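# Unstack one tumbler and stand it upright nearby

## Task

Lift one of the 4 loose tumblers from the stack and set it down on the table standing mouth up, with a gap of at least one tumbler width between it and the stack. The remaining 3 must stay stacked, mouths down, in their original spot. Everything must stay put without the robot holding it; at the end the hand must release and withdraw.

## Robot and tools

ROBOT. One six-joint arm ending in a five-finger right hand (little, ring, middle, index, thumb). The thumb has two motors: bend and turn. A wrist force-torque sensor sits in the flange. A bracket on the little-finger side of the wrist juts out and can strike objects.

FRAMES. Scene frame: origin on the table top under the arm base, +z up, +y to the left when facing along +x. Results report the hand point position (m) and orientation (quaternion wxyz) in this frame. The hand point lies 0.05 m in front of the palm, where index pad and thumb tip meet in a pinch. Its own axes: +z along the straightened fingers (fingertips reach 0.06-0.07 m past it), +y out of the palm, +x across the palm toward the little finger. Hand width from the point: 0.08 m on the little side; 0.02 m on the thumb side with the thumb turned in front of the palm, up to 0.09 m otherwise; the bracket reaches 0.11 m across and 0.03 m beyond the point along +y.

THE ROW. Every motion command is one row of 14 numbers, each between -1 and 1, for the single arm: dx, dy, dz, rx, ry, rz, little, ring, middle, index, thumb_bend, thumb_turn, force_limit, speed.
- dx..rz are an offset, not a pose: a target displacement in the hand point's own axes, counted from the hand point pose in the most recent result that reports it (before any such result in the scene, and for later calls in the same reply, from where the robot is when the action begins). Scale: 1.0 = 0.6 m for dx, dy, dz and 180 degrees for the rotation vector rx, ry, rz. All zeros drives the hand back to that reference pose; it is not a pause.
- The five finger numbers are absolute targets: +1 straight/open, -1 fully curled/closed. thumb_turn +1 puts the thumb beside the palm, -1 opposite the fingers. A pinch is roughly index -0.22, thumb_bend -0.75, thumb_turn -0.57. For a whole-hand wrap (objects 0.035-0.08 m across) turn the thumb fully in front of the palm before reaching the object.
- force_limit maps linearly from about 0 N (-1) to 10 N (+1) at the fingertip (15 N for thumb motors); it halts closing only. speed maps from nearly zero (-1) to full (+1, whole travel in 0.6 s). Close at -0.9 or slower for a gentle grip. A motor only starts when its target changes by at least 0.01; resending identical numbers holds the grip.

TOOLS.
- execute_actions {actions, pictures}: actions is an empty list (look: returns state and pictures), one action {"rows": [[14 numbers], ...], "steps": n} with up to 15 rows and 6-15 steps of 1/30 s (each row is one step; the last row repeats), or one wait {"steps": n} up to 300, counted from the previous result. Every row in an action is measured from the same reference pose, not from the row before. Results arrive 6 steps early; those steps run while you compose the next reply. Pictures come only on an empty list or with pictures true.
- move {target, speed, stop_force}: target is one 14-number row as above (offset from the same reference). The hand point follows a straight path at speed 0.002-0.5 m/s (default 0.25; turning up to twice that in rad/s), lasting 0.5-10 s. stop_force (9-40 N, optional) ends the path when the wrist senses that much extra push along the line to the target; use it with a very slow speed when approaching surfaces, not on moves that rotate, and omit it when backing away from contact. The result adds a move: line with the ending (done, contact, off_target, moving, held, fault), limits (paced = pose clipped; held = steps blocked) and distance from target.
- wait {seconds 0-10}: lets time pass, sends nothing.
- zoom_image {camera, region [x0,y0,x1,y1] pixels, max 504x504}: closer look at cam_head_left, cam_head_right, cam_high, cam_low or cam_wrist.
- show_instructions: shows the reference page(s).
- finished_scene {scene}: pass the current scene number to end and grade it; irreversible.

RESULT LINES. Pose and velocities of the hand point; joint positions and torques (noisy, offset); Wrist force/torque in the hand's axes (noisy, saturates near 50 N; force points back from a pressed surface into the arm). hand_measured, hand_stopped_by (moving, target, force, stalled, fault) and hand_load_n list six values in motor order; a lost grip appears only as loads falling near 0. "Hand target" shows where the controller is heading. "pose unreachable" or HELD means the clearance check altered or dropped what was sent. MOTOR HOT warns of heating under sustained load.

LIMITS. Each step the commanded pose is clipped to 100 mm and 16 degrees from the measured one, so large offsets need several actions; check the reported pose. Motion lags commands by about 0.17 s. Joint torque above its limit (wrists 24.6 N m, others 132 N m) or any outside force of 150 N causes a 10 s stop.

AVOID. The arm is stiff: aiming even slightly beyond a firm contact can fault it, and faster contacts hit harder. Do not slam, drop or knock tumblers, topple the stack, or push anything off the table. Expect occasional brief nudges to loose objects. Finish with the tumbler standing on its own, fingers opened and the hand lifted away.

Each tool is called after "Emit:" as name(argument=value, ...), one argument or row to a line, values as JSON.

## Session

Emit:
execute_actions(
  actions=[],
)

Scene clock: 0.00 s of 6600.00 s.
end_effector_position=(+0.3319, +0.1983, +0.2649) hand_measured=(+1.000, +1.000, +1.000, +1.000, +1.000, +1.000) hand_load_n=(+0.0, +0.0, +0.0, +0.0, +0.0, +0.0) hand_stopped_by=(target, target, target, target, target, target) hand_force_limit=0.00 hand_speed=-0.80 end_effector_quat_wxyz=(+0.261, +0.383, +0.833, -0.301) end_effector_velocity=(-0.000, -0.000, -0.000) end_effector_angular_velocity=(+0.000, -0.000, -0.000)
Joint positions: [ 0.918 -1.14   2.043  0.596  2.498  0.325]
Joint velocities: [-0.     0.001  0.    -0.001 -0.    -0.   ]
Joint torques (N m, as the arm reports them, + toward a larger angle): no reading
Motor temperatures (°C, as the motors report them): [23 25 22 28 31 31]
Wrist force (N, on the end effector, along its own x y z axes, offset not removed): no reading
Wrist torque (N m, same axes, about the end effector's origin, offset not removed): no reading
Hand target: +0.332, +0.198, +0.265; +0.261, +0.383, +0.833, -0.301
camera_calibration (this result's frames):
cam_wrist: T_world_to_cam=[[0.860486, 0.480717, -0.168747, -0.335172], [0.236179, -0.0829054, 0.968166, -0.319183], [0.451424, -0.872948, -0.184874, 0.200322], [0, 0, 0, 1]] pos_world=[0.273365, 0.309531, 0.289498]

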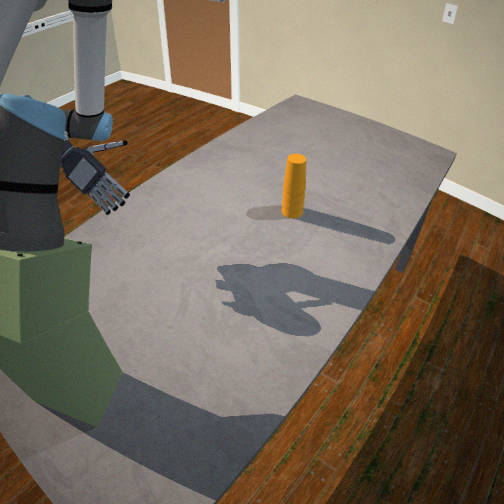

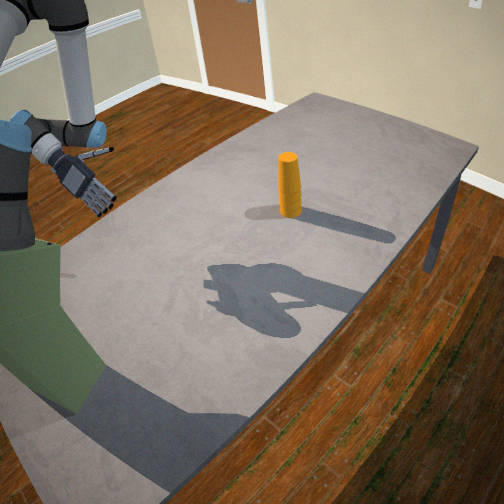

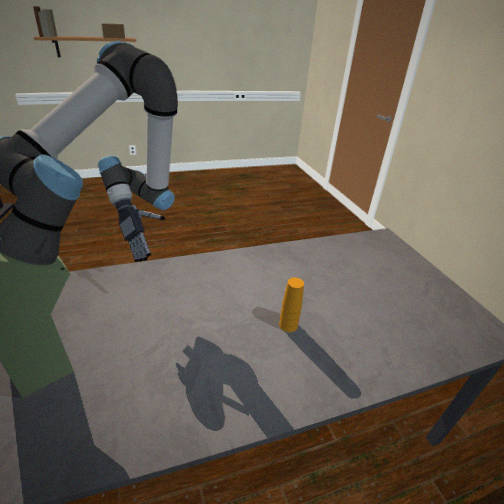

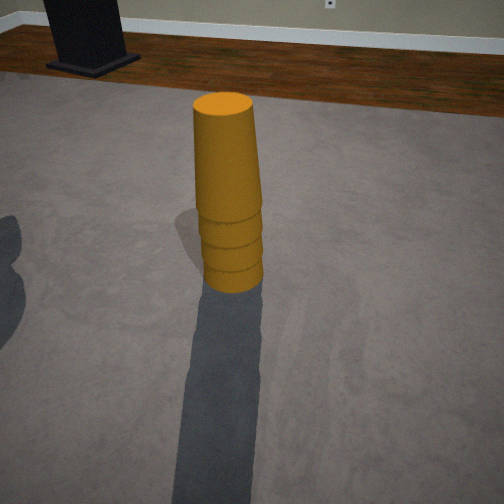

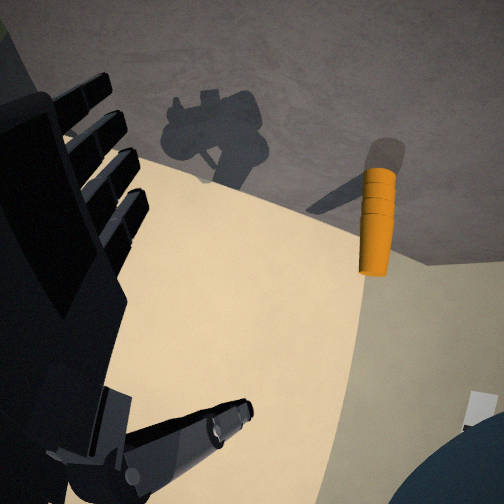

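Emit:
zoom_image(
  camera="cam_low",
  region=[130, 80, 350, 300],
)

Emit:
zoom_image(
  camera="cam_high",
  region=[250, 270, 330, 350],
)

Emit:
zoom_image(
  camera="cam_head_left",
  region=[250, 140, 340, 230],
)

Emit:
zoom_image(
  camera="cam_head_right",
  region=[245, 140, 335, 230],
)

Emit:
zoom_image(
  camera="cam_wrist",
  region=[310, 120, 470, 290],
)

Region (130, 80, 350, 300) of cam_low's 504x504 image, scaled by 2.291, with more detail than that image has.

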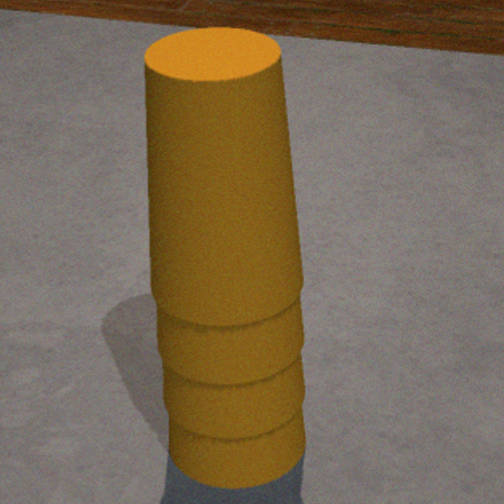

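Region (250, 270, 330, 350) of cam_high's 504x504 image, scaled by 6.300, with more detail than that image has.

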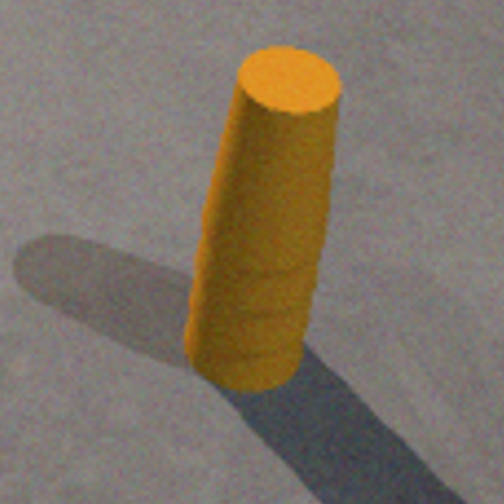

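Region (250, 140, 340, 230) of cam_head_left's 504x504 image, scaled by 5.600, with more detail than that image has.

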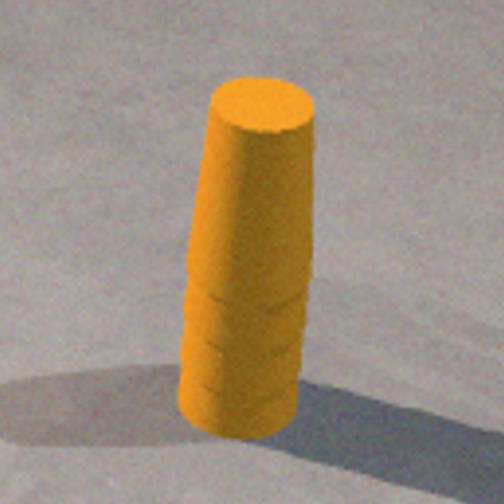

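Region (245, 140, 335, 230) of cam_head_right's 504x504 image, scaled by 5.600, with more detail than that image has.

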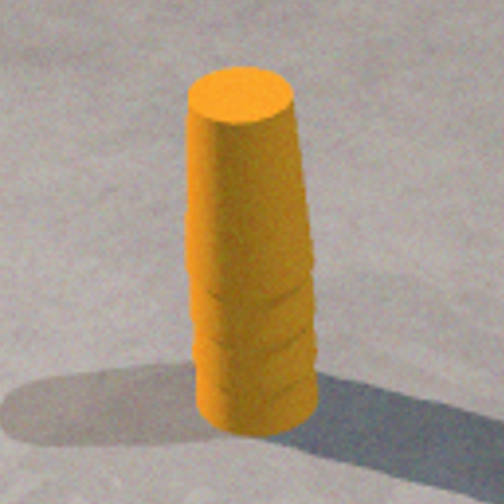

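Region (310, 120, 470, 290) of cam_wrist's 504x504 image, scaled by 2.965, with more detail than that image has; it fills the left 474 columns of this view, and the rest is white.

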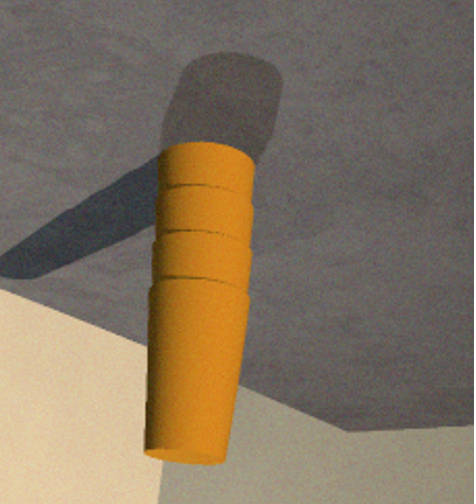

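Emit:
move(
  target=[-0.3271,0.2404,0.4568,-0.2207,-0.2813,-0.0091, 1.0,1.0,1.0,1.0,1.0,-1.0,0.0,0.0],
  speed=0.4,
)

Scene clock: 6.37 s of 6600.00 s.
end_effector_position=(+0.6144, -0.0135, +0.1654) hand_measured=(+1.000, +1.000, +1.000, +1.000, +1.000, -1.000) hand_load_n=(+0.0, +0.0, +0.0, +0.0, +0.0, +0.0) hand_stopped_by=(target, target, target, target, target, target) hand_force_limit=0.00 hand_speed=0.00 end_effector_quat_wxyz=(+0.692, +0.101, +0.700, -0.146) end_effector_velocity=(+0.001, -0.000, -0.001) end_effector_angular_velocity=(+0.000, -0.007, +0.010)
Joint positions: [-0.066 -0.804  2.168 -1.831  1.81  -1.278]
Joint velocities: [-0.004  0.007 -0.006 -0.01  -0.01   0.002]
Joint torques (N m, as the arm reports them, + toward a larger angle): [-17.81 -22.79  -4.16  -3.69  -2.18   1.36]
Motor temperatures (°C, as the motors report them): [23 25 22 28 31 31]
Wrist force (N, on the end effector, along its own x y z axes, offset not removed): [-0.1 1.3 0.3]
Wrist torque (N m, same axes, about the end effector's origin, offset not removed): [0.19 0.15 -0.01]
Hand target: +0.615, -0.013, +0.165; +0.692, +0.101, +0.700, -0.146
Off the commanded pose: 0.001 m, 0 deg.
Kept back: nothing.
After step 90, 1.20 s passed at rest.
move: done; limits=paced
camera_calibration (this result's frames):
cam_wrist: T_world_to_cam=[[0.298361, 0.95094, 0.0818149, -0.183023], [-0.553025, 0.102375, 0.826851, 0.203707], [0.77791, -0.291946, 0.556438, -0.445872], [0, 0, 0, 1]] pos_world=[0.51411, 0.0230193, 0.0946392]

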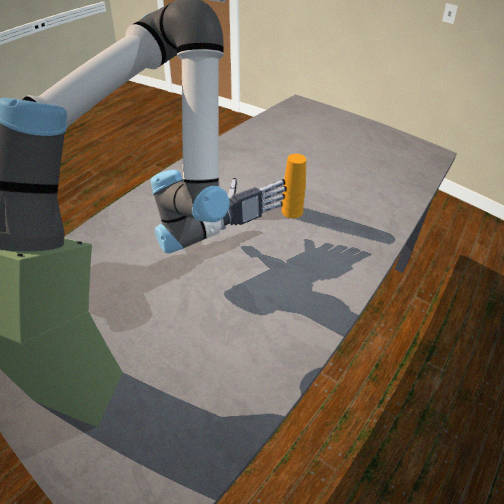

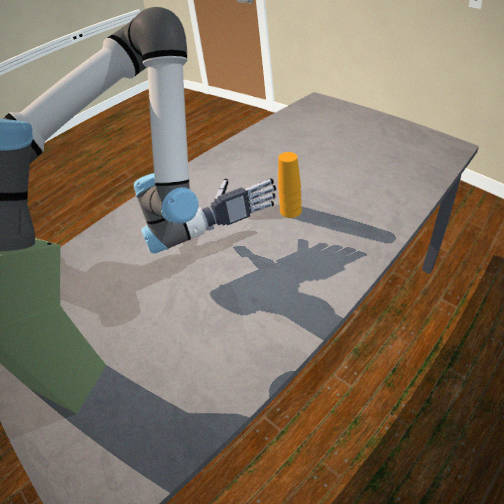

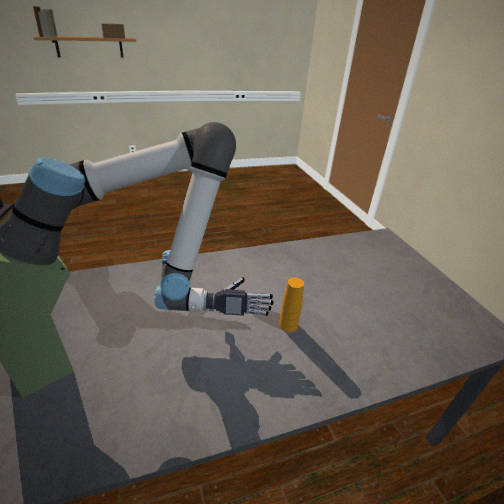

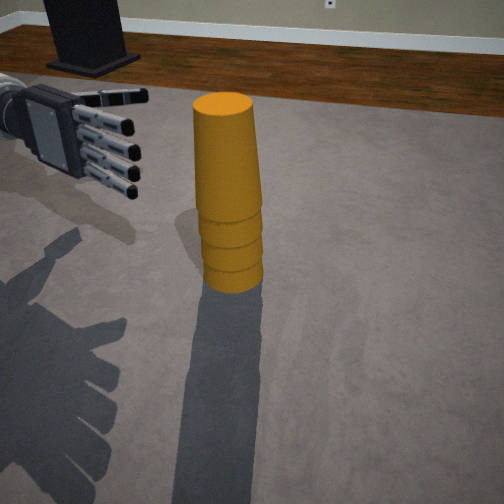

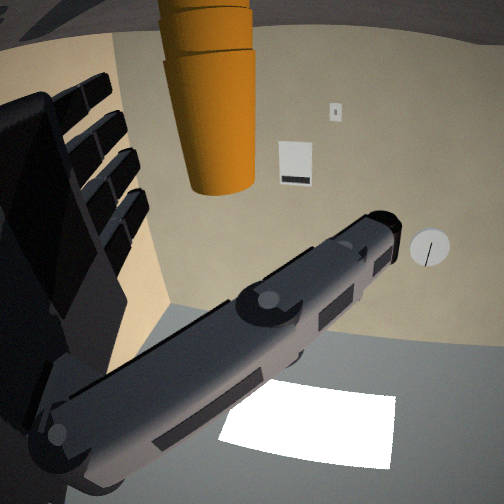

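Emit:
zoom_image(
  camera="cam_wrist",
  region=[120, 0, 320, 200],
)

Region (120, 0, 320, 200) of cam_wrist's 504x504 image, scaled by 2.520, with more detail than that image has.

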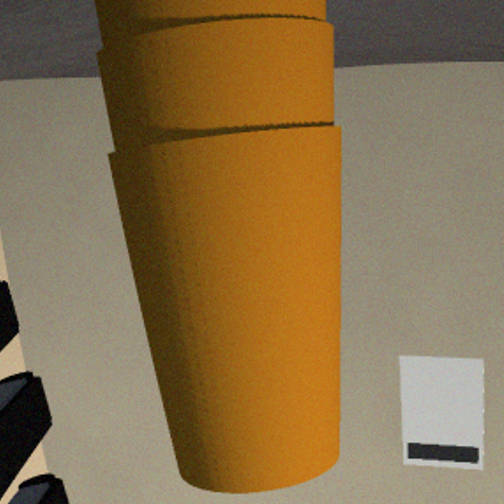

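Emit:
move(
  target=[0.004,0,0.225,0,0,0, 1.0,1.0,1.0,1.0,1.0,-1.0,0.0,0.0],
  speed=0.12,
)

Scene clock: 11.60 s of 6600.00 s.
end_effector_position=(+0.7410, -0.0599, +0.1631) hand_measured=(+1.000, +1.000, +1.000, +1.000, +1.000, -1.000) hand_load_n=(+0.0, +0.0, +0.0, +0.0, +0.0, +0.0) hand_stopped_by=(target, target, target, target, target, target) hand_force_limit=0.00 hand_speed=0.00 end_effector_quat_wxyz=(+0.692, +0.101, +0.700, -0.146) end_effector_velocity=(+0.002, -0.001, -0.000) end_effector_angular_velocity=(+0.000, +0.001, -0.000)
Joint positions: [-0.124 -0.837  1.865 -1.49   1.758 -1.252]
Joint velocities: [-0.     0.001 -0.005  0.005 -0.     0.   ]
Joint torques (N m, as the arm reports them, + toward a larger angle): [-20.87 -26.77 -11.     1.28  -2.35   1.48]
Motor temperatures (°C, as the motors report them): [23 25 22 28 31 31]
Wrist force (N, on the end effector, along its own x y z axes, offset not removed): [0.4 0.5 2.1]
Wrist torque (N m, same axes, about the end effector's origin, offset not removed): [0.03 0.10 -0.04]
Hand target: +0.741, -0.060, +0.163; +0.692, +0.101, +0.700, -0.146
Off the commanded pose: 0.000 m, 0 deg.
Kept back: nothing.
After step 90, 0.63 s passed at rest.
move: done
camera_calibration (this result's frames):
cam_wrist: T_world_to_cam=[[0.298291, 0.950971, 0.0817138, -0.176348], [-0.553033, 0.102422, 0.82684, 0.280325], [0.777931, -0.291829, 0.55647, -0.556661], [0, 0, 0, 1]] pos_world=[0.640676, -0.0234593, 0.0923916]

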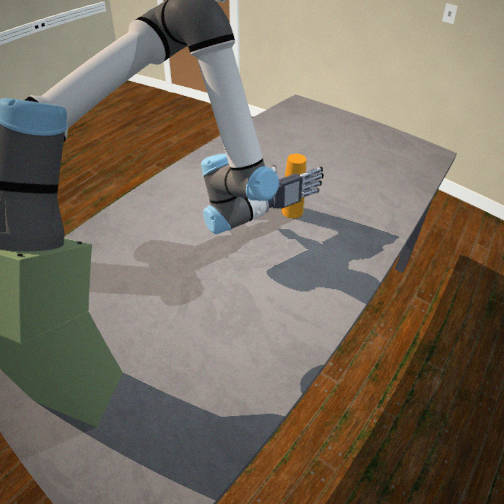

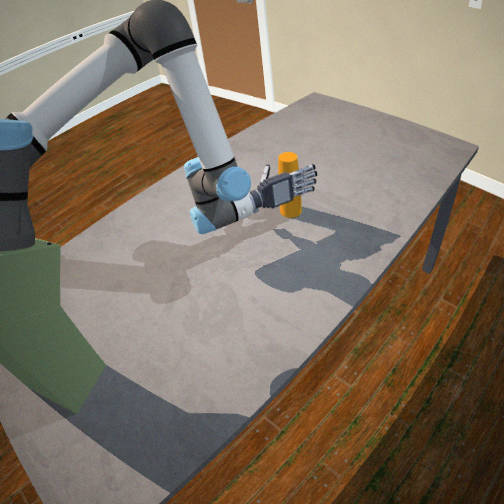

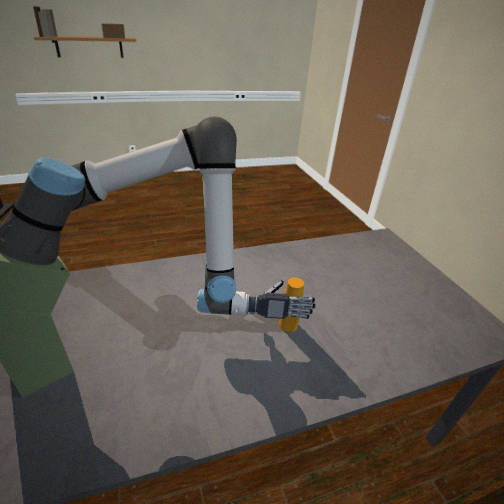

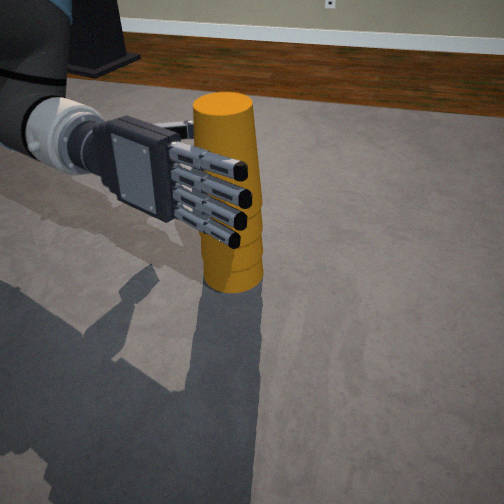

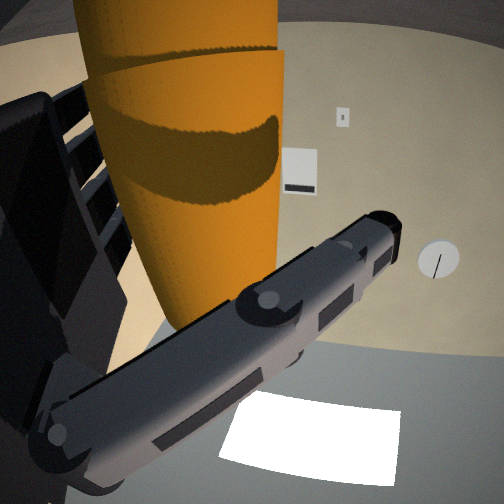

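Emit:
zoom_image(
  camera="cam_wrist",
  region=[50, 0, 310, 260],
)

Region (50, 0, 310, 260) of cam_wrist's 504x504 image, scaled by 1.938, with more detail than that image has.

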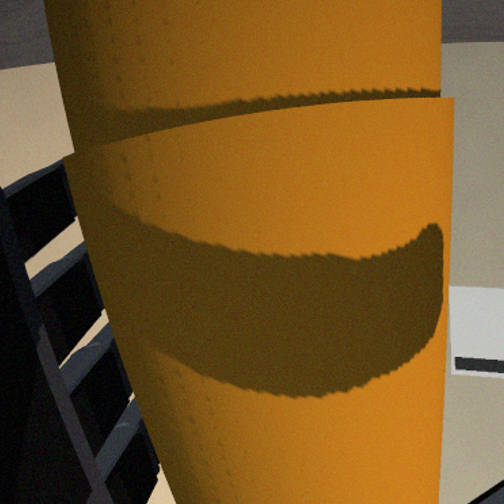

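Emit:
move(
  target=[0,0,0.0515,0,0,0, 1.0,1.0,1.0,1.0,1.0,-1.0,0.0,0.0],
  speed=0.04,
)

Scene clock: 13.80 s of 6600.00 s.
end_effector_position=(+0.7699, -0.0705, +0.1632) hand_measured=(+1.000, +1.000, +1.000, +1.000, +1.000, -1.000) hand_load_n=(+0.0, +0.0, +0.0, +0.0, +0.0, +0.0) hand_stopped_by=(target, target, target, target, target, target) hand_force_limit=0.00 hand_speed=0.00 end_effector_quat_wxyz=(+0.692, +0.101, +0.700, -0.146) end_effector_velocity=(+0.001, -0.000, -0.000) end_effector_angular_velocity=(+0.001, +0.002, -0.001)
Joint positions: [-0.135 -0.83   1.786 -1.417  1.748 -1.247]
Joint velocities: [-0.     0.    -0.004  0.006 -0.     0.   ]
Joint torques (N m, as the arm reports them, + toward a larger angle): [-22.97 -28.72 -12.57   1.43  -2.32   1.48]
Motor temperatures (°C, as the motors report them): [23 25 22 28 31 31]
Wrist force (N, on the end effector, along its own x y z axes, offset not removed): [0.5 -0.6 0.2]
Wrist torque (N m, same axes, about the end effector's origin, offset not removed): [-0.16 0.16 -0.06]
Hand target: +0.770, -0.071, +0.163; +0.692, +0.101, +0.700, -0.146
Off the commanded pose: 0.000 m, 0 deg.
Kept back: nothing.
move: done
camera_calibration (this result's frames):
cam_wrist: T_world_to_cam=[[0.298277, 0.950977, 0.0816948, -0.174905], [-0.553038, 0.102432, 0.826835, 0.297363], [0.777933, -0.291806, 0.55648, -0.582241], [0, 0, 0, 1]] pos_world=[0.669568, -0.0340299, 0.0924235]

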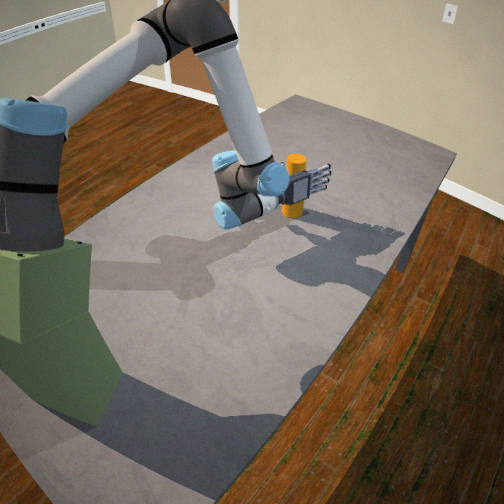

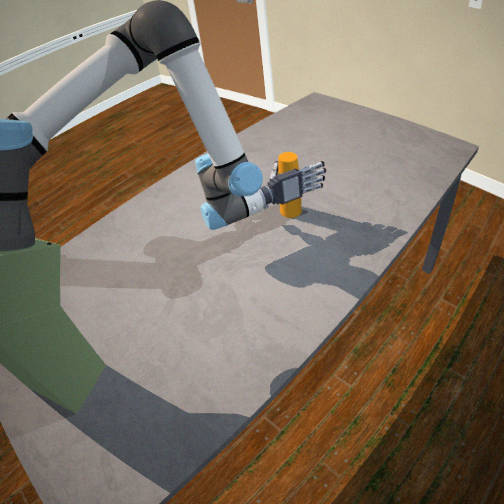

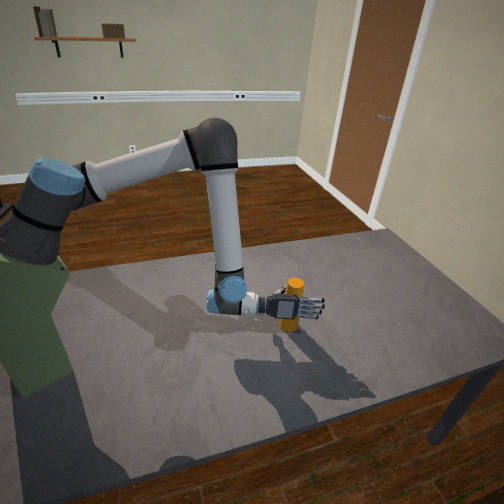

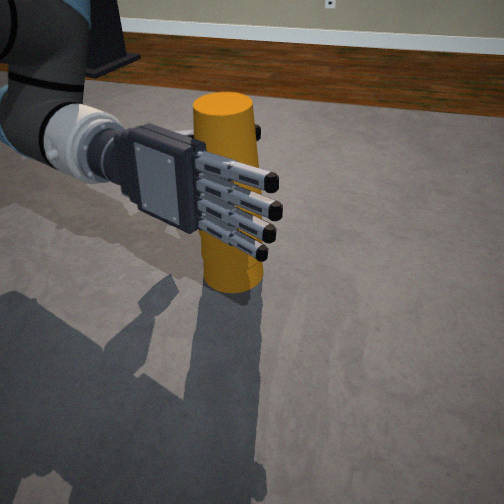

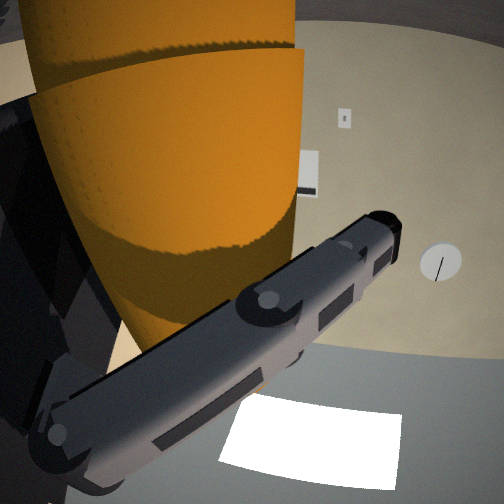

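Emit:
execute_actions(
  actions=[
    {"rows": [[0,0,0,0,0,0, 1.0,0.1,0.1,0.1,0.75,-1.0,-0.8,0.0]], "steps": 15},
  ],
)

Emit:
execute_actions(
  actions=[
    {"rows": [[0,0,0,0,0,0, 1.0,0.1,0.1,0.1,0.75,-1.0,-0.8,0.0],[0,0,0,0,0,0, 1.0,0.1,0.1,0.1,0.75,-1.0,-0.8,0.0],[0,0,0,0,0,0, 1.0,0.1,0.1,0.1,0.75,-1.0,-0.8,0.0],[0,0,0,0,0,0, 1.0,0.1,0.1,0.1,0.75,-1.0,-0.8,0.0],[0,0,0,0,0,0, 1.0,-0.6,-0.6,-0.6,0.3,-1.0,-0.8,-0.8]], "steps": 15},
  ],
)

Emit:
execute_actions(
  actions=[
    {"steps": 24},
  ],
)

Scene clock: 14.43 s of 6600.00 s.
end_effector_position=(+0.7700, -0.0705, +0.1632) hand_measured=(+1.000, +0.672, +0.672, +0.672, +0.792, -1.000) hand_load_n=(+0.0, +0.0, +0.0, +0.0, +0.0, +0.0) hand_stopped_by=(target, moving, moving, moving, moving, target) hand_force_limit=-0.80 hand_speed=0.00 end_effector_quat_wxyz=(+0.692, +0.101, +0.700, -0.146) end_effector_velocity=(+0.001, +0.000, +0.001) end_effector_angular_velocity=(-0.000, -0.003, +0.001)
Joint positions: [-0.135 -0.83   1.786 -1.417  1.748 -1.247]
Joint velocities: [-0.    -0.    -0.001 -0.002 -0.     0.   ]
Joint torques (N m, as the arm reports them, + toward a larger angle): [-18.06 -35.24   6.36  -3.14  -1.76   1.14]
Motor temperatures (°C, as the motors report them): [23 25 22 28 31 31]
Wrist force (N, on the end effector, along its own x y z axes, offset not removed): [2.0 1.5 -0.4]
Wrist torque (N m, same axes, about the end effector's origin, offset not removed): [0.07 -0.10 0.04]
Steps of this call (steps 1 to 10: nothing new was sent; steps 11 to 19: the first 9 steps of this action). Readings (end_effector_position | what the end effector reports):
11: (+0.7700, -0.0705, +0.1632) | hand_measured=(+1.000, +1.000, +1.000, +1.000, +1.000, -1.000) hand_load_n=(+0.0, +0.0, +0.0, +0.0, +0.0, +0.0) hand_stopped_by=(target, moving, moving, moving, moving, target) hand_force_limit=-0.80 hand_speed=0.00
12: (+0.7700, -0.0705, +0.1632) | hand_measured=(+1.000, +1.000, +1.000, +1.000, +1.000, -1.000) hand_load_n=(+0.0, +0.0, +0.0, +0.0, +0.0, +0.0) hand_stopped_by=(target, moving, moving, moving, moving, target) hand_force_limit=-0.80 hand_speed=0.00
14: (+0.7700, -0.0705, +0.1632) | hand_measured=(+1.000, +0.950, +0.950, +0.950, +0.968, -1.000) hand_load_n=(+0.0, +0.0, +0.0, +0.0, +0.0, +0.0) hand_stopped_by=(target, moving, moving, moving, moving, target) hand_force_limit=-0.80 hand_speed=0.00
18: (+0.7700, -0.0705, +0.1632) | hand_measured=(+1.000, +0.728, +0.728, +0.728, +0.828, -1.000) hand_load_n=(+0.0, +0.0, +0.0, +0.0, +0.0, +0.0) hand_stopped_by=(target, moving, moving, moving, moving, target) hand_force_limit=-0.80 hand_speed=0.00
19: the state above

Scene clock: 14.93 s of 6600.00 s.
end_effector_position=(+0.7699, -0.0705, +0.1632) hand_measured=(+1.000, +0.056, +0.056, +0.056, +0.738, -1.000) hand_load_n=(+0.0, +0.0, +0.0, +0.0, +0.5, +0.5) hand_stopped_by=(target, moving, moving, moving, moving, target) hand_force_limit=-0.80 hand_speed=-0.80 end_effector_quat_wxyz=(+0.692, +0.101, +0.700, -0.146) end_effector_velocity=(-0.000, -0.000, -0.001) end_effector_angular_velocity=(+0.000, +0.002, -0.001)
Joint positions: [-0.135 -0.83   1.786 -1.417  1.748 -1.247]
Joint velocities: [0.    0.    0.    0.002 0.    0.   ]
Joint torques (N m, as the arm reports them, + toward a larger angle): [-15.18 -39.02   5.75  -3.44  -1.31   0.88]
Motor temperatures (°C, as the motors report them): [23 25 22 28 31 31]
Wrist force (N, on the end effector, along its own x y z axes, offset not removed): [0.4 2.4 -0.1]
Wrist torque (N m, same axes, about the end effector's origin, offset not removed): [0.19 0.10 -0.04]
Off your previous action's commanded pose: 0.000 m, 0 deg at its last step (step 6 of this call).
Steps of this call (steps 1 to 6: the last 6 steps of your previous action; steps 7 to 15: the first 9 steps of this action, its rows measured from where the robot was after step 6). Readings (end_effector_position | what the end effector reports):
6: (+0.7700, -0.0705, +0.1632) | hand_measured=(+1.000, +0.338, +0.338, +0.338, +0.750, -1.000) hand_load_n=(+0.0, +0.0, +0.0, +0.0, +0.0, +0.0) hand_stopped_by=(target, moving, moving, moving, target, target) hand_force_limit=-0.80 hand_speed=0.00
7: (+0.7699, -0.0705, +0.1632) | hand_measured=(+1.000, +0.284, +0.284, +0.284, +0.750, -1.000) hand_load_n=(+0.0, +0.0, +0.0, +0.0, +0.0, +0.0) hand_stopped_by=(target, moving, moving, moving, target, target) hand_force_limit=-0.80 hand_speed=0.00
8: (+0.7699, -0.0705, +0.1632) | hand_measured=(+1.000, +0.228, +0.228, +0.228, +0.750, -1.000) hand_load_n=(+0.0, +0.0, +0.0, +0.0, +0.0, +0.0) hand_stopped_by=(target, moving, moving, moving, target, target) hand_force_limit=-0.80 hand_speed=0.00
10: (+0.7699, -0.0705, +0.1632) | hand_measured=(+1.000, +0.116, +0.116, +0.116, +0.750, -1.000) hand_load_n=(+0.0, +0.0, +0.0, +0.0, +0.0, +0.0) hand_stopped_by=(target, moving, moving, moving, target, target) hand_force_limit=-0.80 hand_speed=0.00
14: (+0.7699, -0.0705, +0.1632) | hand_measured=(+1.000, +0.068, +0.068, +0.068, +0.744, -1.000) hand_load_n=(+0.0, +0.0, +0.0, +0.0, +0.0, +0.0) hand_stopped_by=(target, moving, moving, moving, moving, target) hand_force_limit=-0.80 hand_speed=-0.80
15: the state above

Scene clock: 15.73 s of 6600.00 s.
end_effector_position=(+0.7699, -0.0705, +0.1632) hand_measured=(+1.000, -0.110, -0.144, -0.188, +0.614, -1.000) hand_load_n=(+0.0, +1.0, +0.5, +2.5, +2.5, +0.5) hand_stopped_by=(target, force, force, force, force, target) hand_force_limit=-0.80 hand_speed=-0.80 end_effector_quat_wxyz=(+0.692, +0.101, +0.700, -0.146) end_effector_velocity=(-0.000, -0.000, -0.001) end_effector_angular_velocity=(-0.000, +0.002, -0.001)
Joint positions: [-0.135 -0.83   1.786 -1.417  1.748 -1.247]
Joint velocities: [ 0.     0.001 -0.     0.002  0.    -0.001]
Joint torques (N m, as the arm reports them, + toward a larger angle): [-15.3  -38.94   1.65  -2.99  -1.3    0.9 ]
Motor temperatures (°C, as the motors report them): [23 25 22 28 31 31]
Wrist force (N, on the end effector, along its own x y z axes, offset not removed): [-1.1 2.3 0.6]
Wrist torque (N m, same axes, about the end effector's origin, offset not removed): [0.11 0.28 -0.21]
Hand target: +0.770, -0.071, +0.163; +0.692, +0.101, +0.700, -0.146
Off the commanded pose: 0.000 m, 0 deg.
Kept back: nothing.
Steps of this call (steps 1 to 6: the last 6 steps of your previous action; steps 7 to 24: nothing new was sent). Readings (end_effector_position | what the end effector reports):
1: (+0.7699, -0.0705, +0.1632) | hand_measured=(+1.000, +0.046, +0.046, +0.046, +0.730, -1.000) hand_load_n=(+0.0, +0.0, +0.0, +0.0, +0.5, +0.5) hand_stopped_by=(target, moving, moving, moving, moving, target) hand_force_limit=-0.80 hand_speed=-0.80
2: (+0.7699, -0.0705, +0.1632) | hand_measured=(+1.000, +0.034, +0.034, +0.034, +0.724, -1.000) hand_load_n=(+0.0, +0.0, +0.0, +0.0, +0.5, +0.5) hand_stopped_by=(target, moving, moving, moving, moving, target) hand_force_limit=-0.80 hand_speed=-0.80
4: (+0.7699, -0.0705, +0.1632) | hand_measured=(+1.000, +0.012, +0.012, +0.012, +0.710, -1.000) hand_load_n=(+0.0, +0.0, +0.0, +0.0, +0.5, +0.5) hand_stopped_by=(target, moving, moving, moving, moving, target) hand_force_limit=-0.80 hand_speed=-0.80
8: (+0.7699, -0.0705, +0.1632) | hand_measured=(+1.000, -0.032, -0.032, -0.032, +0.682, -1.000) hand_load_n=(+0.0, +0.0, +0.0, +0.0, +0.5, +1.0) hand_stopped_by=(target, moving, moving, moving, moving, target) hand_force_limit=-0.80 hand_speed=-0.80
24: the state above

Emit:
execute_actions(
  actions=[
    {"rows": [[0,0,0,0,0,0, 1.0,-0.7,-0.7,-0.7,0.0,-1.0,0.0,-0.85]], "steps": 15},
  ],
)

Emit:
execute_actions(
  actions=[
    {"steps": 10},
  ],
  pictures=true,
)

Scene clock: 16.27 s of 6600.00 s.
end_effector_position=(+0.7699, -0.0705, +0.1632) hand_measured=(+1.000, -0.150, -0.182, -0.210, +0.606, -1.000) hand_load_n=(+0.0, +5.5, +5.5, +4.5, +8.5, +3.5) hand_stopped_by=(target, force, force, force, force, target) hand_force_limit=0.00 hand_speed=-0.85 end_effector_quat_wxyz=(+0.692, +0.101, +0.700, -0.146) end_effector_velocity=(-0.000, -0.000, -0.000) end_effector_angular_velocity=(+0.001, +0.001, -0.001)
Joint positions: [-0.135 -0.83   1.786 -1.417  1.748 -1.247]
Joint velocities: [-0.     0.     0.001  0.001 -0.     0.001]
Joint torques (N m, as the arm reports them, + toward a larger angle): [-15.05 -38.89   0.99  -2.88  -1.29   0.9 ]
Motor temperatures (°C, as the motors report them): [23 25 22 28 31 31]
Wrist force (N, on the end effector, along its own x y z axes, offset not removed): [1.7 1.3 0.9]
Wrist torque (N m, same axes, about the end effector's origin, offset not removed): [0.17 -0.23 0.01]
Steps of this call (steps 1 to 7: nothing new was sent; steps 8 to 16: the first 9 steps of this action). Readings (end_effector_position | what the end effector reports):
8: (+0.7699, -0.0705, +0.1632) | hand_measured=(+1.000, -0.110, -0.144, -0.188, +0.614, -1.000) hand_load_n=(+0.0, +1.0, +0.5, +2.5, +2.5, +0.5) hand_stopped_by=(target, moving, moving, moving, moving, target) hand_force_limit=0.00 hand_speed=-0.85
9: (+0.7699, -0.0705, +0.1632) | hand_measured=(+1.000, -0.110, -0.144, -0.188, +0.614, -1.000) hand_load_n=(+0.0, +1.0, +0.5, +2.5, +2.5, +0.5) hand_stopped_by=(target, moving, moving, moving, moving, target) hand_force_limit=0.00 hand_speed=-0.85
11: (+0.7699, -0.0705, +0.1632) | hand_measured=(+1.000, -0.116, -0.150, -0.194, +0.612, -1.000) hand_load_n=(+0.0, +2.0, +1.0, +3.5, +3.5, +0.5) hand_stopped_by=(target, moving, moving, moving, moving, target) hand_force_limit=0.00 hand_speed=-0.85
15: (+0.7699, -0.0705, +0.1632) | hand_measured=(+1.000, -0.150, -0.182, -0.210, +0.606, -1.000) hand_load_n=(+0.0, +5.5, +6.0, +4.5, +8.5, +4.0) hand_stopped_by=(target, force, force, force, force, target) hand_force_limit=0.00 hand_speed=-0.85
16: the state above

Scene clock: 16.60 s of 6600.00 s.
end_effector_position=(+0.7699, -0.0705, +0.1632) hand_measured=(+1.000, -0.148, -0.182, -0.210, +0.606, -1.000) hand_load_n=(+0.0, +5.5, +5.5, +4.5, +8.5, +3.5) hand_stopped_by=(target, force, force, force, force, target) hand_force_limit=0.00 hand_speed=-0.85 end_effector_quat_wxyz=(+0.692, +0.101, +0.700, -0.146) end_effector_velocity=(-0.000, -0.000, +0.000) end_effector_angular_velocity=(-0.000, +0.000, -0.001)
Joint positions: [-0.135 -0.83   1.786 -1.417  1.748 -1.247]
Joint velocities: [ 0.    -0.001  0.001  0.     0.001 -0.   ]
Joint torques (N m, as the arm reports them, + toward a larger angle): [-15.17 -38.96   0.79  -2.86  -1.24   0.88]
Motor temperatures (°C, as the motors report them): [23 25 22 28 31 31]
Wrist force (N, on the end effector, along its own x y z axes, offset not removed): [-0.6 2.7 0.5]
Wrist torque (N m, same axes, about the end effector's origin, offset not removed): [0.27 0.09 -0.11]
Hand target: +0.770, -0.071, +0.163; +0.692, +0.101, +0.700, -0.146
Off the commanded pose: 0.000 m, 0 deg.
Kept back: nothing.
Steps of this call (steps 1 to 6: the last 6 steps of your previous action; steps 7 to 10: nothing new was sent). Readings (end_effector_position | what the end effector reports):
1: (+0.7699, -0.0705, +0.1632) | hand_measured=(+1.000, -0.148, -0.182, -0.210, +0.606, -1.000) hand_load_n=(+0.0, +5.5, +5.5, +4.5, +8.5, +3.5) hand_stopped_by=(target, force, force, force, force, target) hand_force_limit=0.00 hand_speed=-0.85
2: (+0.7699, -0.0705, +0.1632) | hand_measured=(+1.000, -0.148, -0.182, -0.210, +0.606, -1.000) hand_load_n=(+0.0, +5.5, +5.5, +4.5, +8.5, +3.5) hand_stopped_by=(target, force, force, force, force, target) hand_force_limit=0.00 hand_speed=-0.85
4: (+0.7699, -0.0705, +0.1632) | hand_measured=(+1.000, -0.148, -0.182, -0.210, +0.606, -1.000) hand_load_n=(+0.0, +5.5, +5.5, +4.5, +8.5, +3.5) hand_stopped_by=(target, force, force, force, force, target) hand_force_limit=0.00 hand_speed=-0.85
8: (+0.7699, -0.0705, +0.1632) | hand_measured=(+1.000, -0.148, -0.182, -0.210, +0.606, -1.000) hand_load_n=(+0.0, +5.5, +5.5, +4.5, +8.5, +3.5) hand_stopped_by=(target, force, force, force, force, target) hand_force_limit=0.00 hand_speed=-0.85
10: the state above
camera_calibration (this result's frames):
cam_wrist: T_world_to_cam=[[0.298242, 0.950987, 0.0817083, -0.17487], [-0.553104, 0.102423, 0.826792, 0.297441], [0.7779, -0.291778, 0.556541, -0.582268], [0, 0, 0, 1]] pos_world=[0.669615, -0.0340589, 0.092422]

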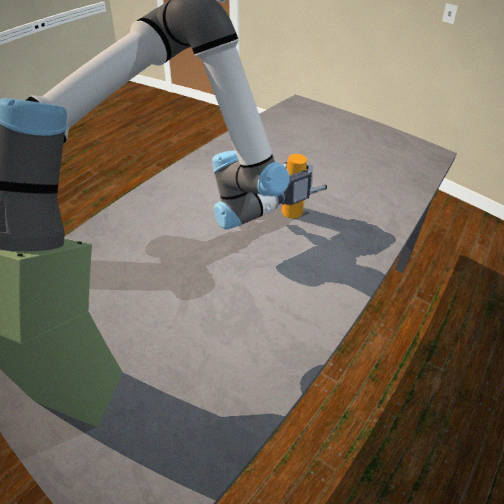

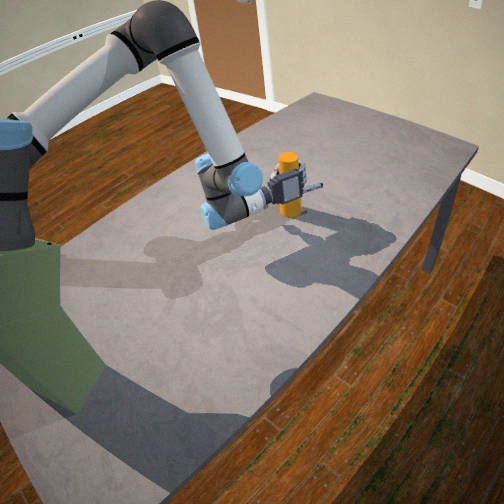

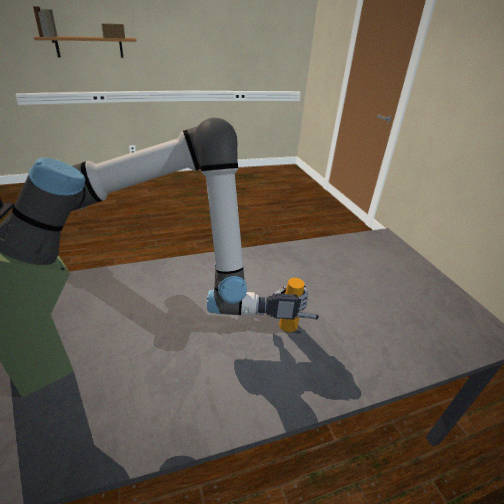

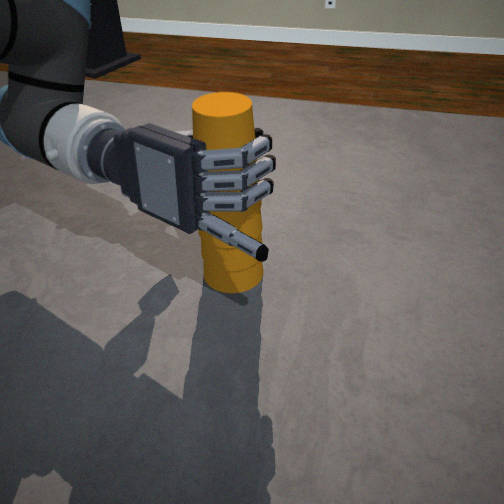

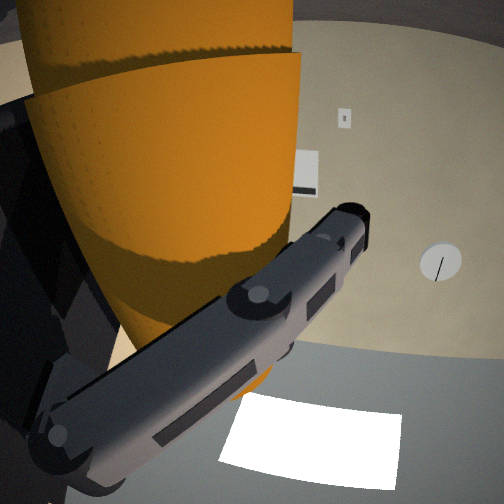

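Emit:
move(
  target=[-0.183,-0.0118,0,0,0,0, 1.0,-0.7,-0.7,-0.7,0.0,-1.0,0.0,-0.85],
  speed=0.05,
)

Scene clock: 19.87 s of 6600.00 s.
end_effector_position=(+0.7699, -0.0705, +0.2731) hand_measured=(+1.000, -0.148, -0.182, -0.210, +0.606, -1.000) hand_load_n=(+0.0, +5.5, +5.5, +4.5, +8.5, +3.5) hand_stopped_by=(target, force, force, force, force, target) hand_force_limit=0.00 hand_speed=-0.85 end_effector_quat_wxyz=(+0.692, +0.101, +0.700, -0.146) end_effector_velocity=(+0.000, +0.000, +0.002) end_effector_angular_velocity=(-0.000, -0.001, +0.000)
Joint positions: [-0.216 -1.093  1.949 -1.312  1.675 -1.211]
Joint velocities: [-0.002 -0.005  0.002  0.002 -0.001  0.001]
Joint torques (N m, as the arm reports them, + toward a larger angle): [-20.42 -51.94   6.46   1.66  -2.13   1.52]
Motor temperatures (°C, as the motors report them): [23 25 22 28 31 31]
Wrist force (N, on the end effector, along its own x y z axes, offset not removed): [-0.1 2.6 0.3]
Wrist torque (N m, same axes, about the end effector's origin, offset not removed): [0.25 0.25 0.01]
Hand target: +0.770, -0.071, +0.273; +0.692, +0.101, +0.700, -0.146
Off the commanded pose: 0.000 m, 0 deg.
Kept back: nothing.
move: done
camera_calibration (this result's frames):
cam_wrist: T_world_to_cam=[[0.298183, 0.951017, 0.0815692, -0.183769], [-0.553078, 0.102498, 0.826801, 0.206562], [0.777941, -0.291652, 0.55655, -0.643442], [0, 0, 0, 1]] pos_world=[0.669602, -0.0340662, 0.202312]

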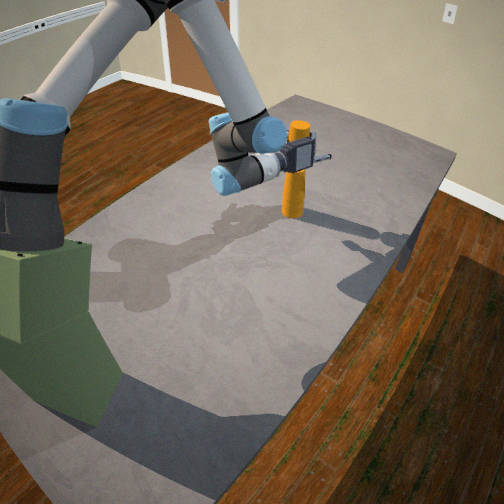

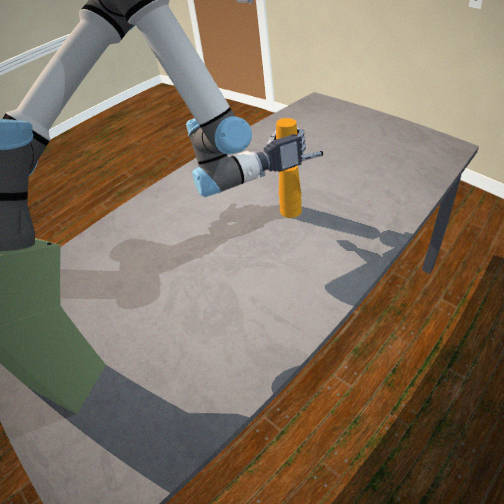

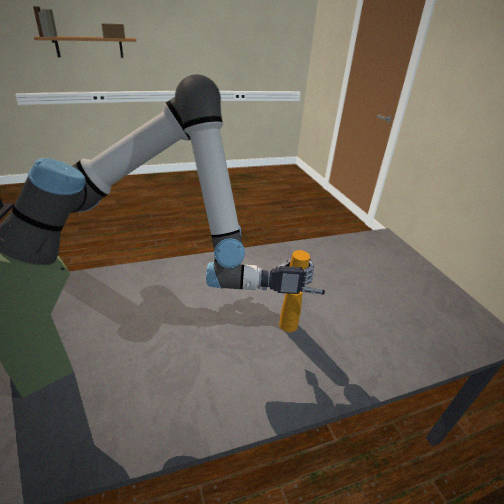

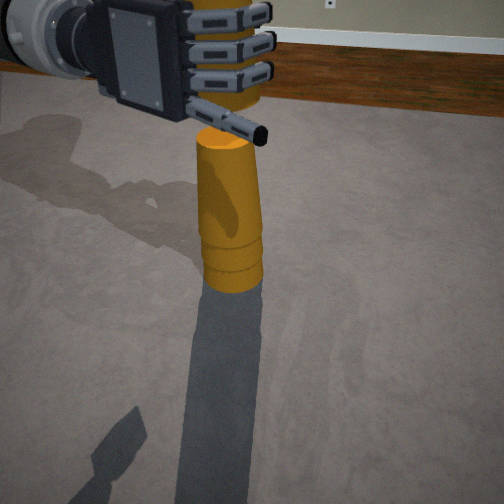

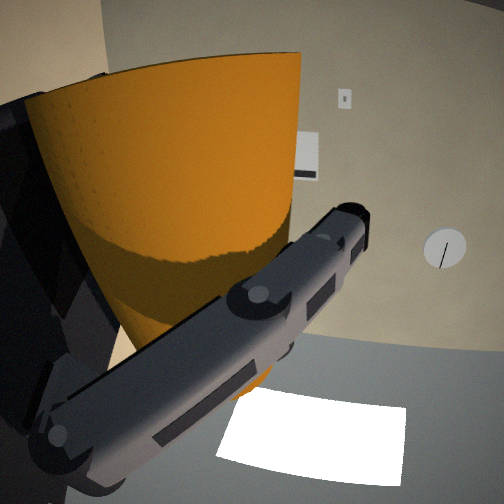

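Emit:
move(
  target=[0,0,-0.15,0,0,0.4, 1.0,-0.7,-0.7,-0.7,0.0,-1.0,0.0,-0.85],
  speed=0.45,
)

Scene clock: 22.67 s of 6600.00 s.
end_effector_position=(+0.6855, -0.0396, +0.2731) hand_measured=(+1.000, -0.148, -0.182, -0.210, +0.606, -1.000) hand_load_n=(+0.0, +5.5, +5.5, +4.5, +8.5, +4.0) hand_stopped_by=(target, force, force, force, force, target) hand_force_limit=0.00 hand_speed=-0.85 end_effector_quat_wxyz=(+0.646, +0.493, +0.507, +0.288) end_effector_velocity=(-0.000, +0.000, +0.000) end_effector_angular_velocity=(+0.008, -0.004, +0.000)
Joint positions: [-0.019 -1.056  2.069 -1.487  1.851 -0.044]
Joint velocities: [ 0.001 -0.001  0.001 -0.     0.001  0.008]
Joint torques (N m, as the arm reports them, + toward a larger angle): [  4.92 -50.87  10.89  -1.77   3.52   1.37]
Motor temperatures (°C, as the motors report them): [23 25 22 28 31 31]
Wrist force (N, on the end effector, along its own x y z axes, offset not removed): [-0.4 0.6 1.0]
Wrist torque (N m, same axes, about the end effector's origin, offset not removed): [-0.10 0.28 -0.11]
Hand target: +0.685, -0.040, +0.273; +0.646, +0.493, +0.507, +0.289
Off the commanded pose: 0.000 m, 0 deg.
Kept back: nothing.
move: done
camera_calibration (this result's frames):
cam_wrist: T_world_to_cam=[[0.0347587, 0.232701, 0.971927, -0.278975], [-0.800874, -0.575257, 0.166371, 0.480066], [0.597823, -0.784174, 0.166369, -0.358176], [0, 0, 0, 1]] pos_world=[0.608296, 0.0602068, 0.250863]

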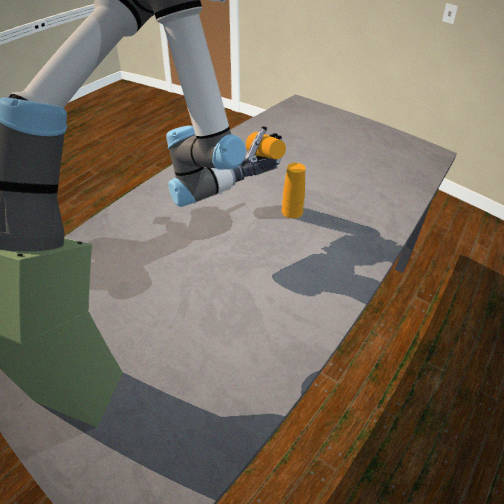

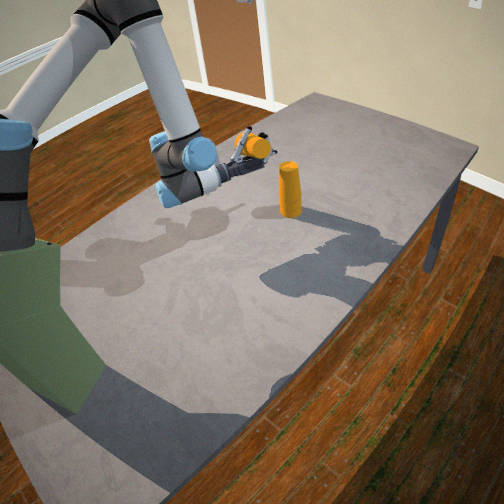

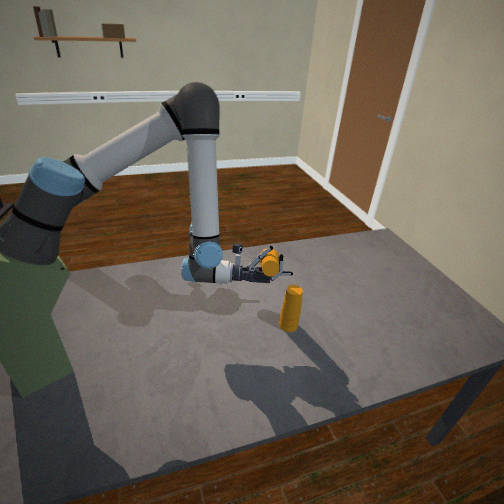

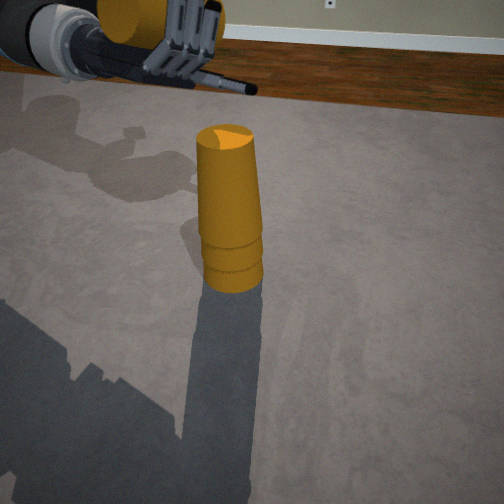

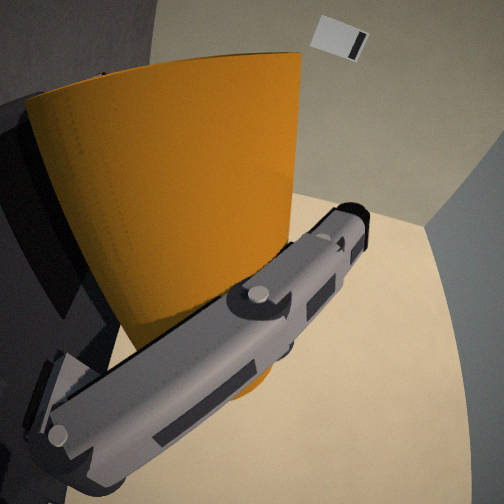

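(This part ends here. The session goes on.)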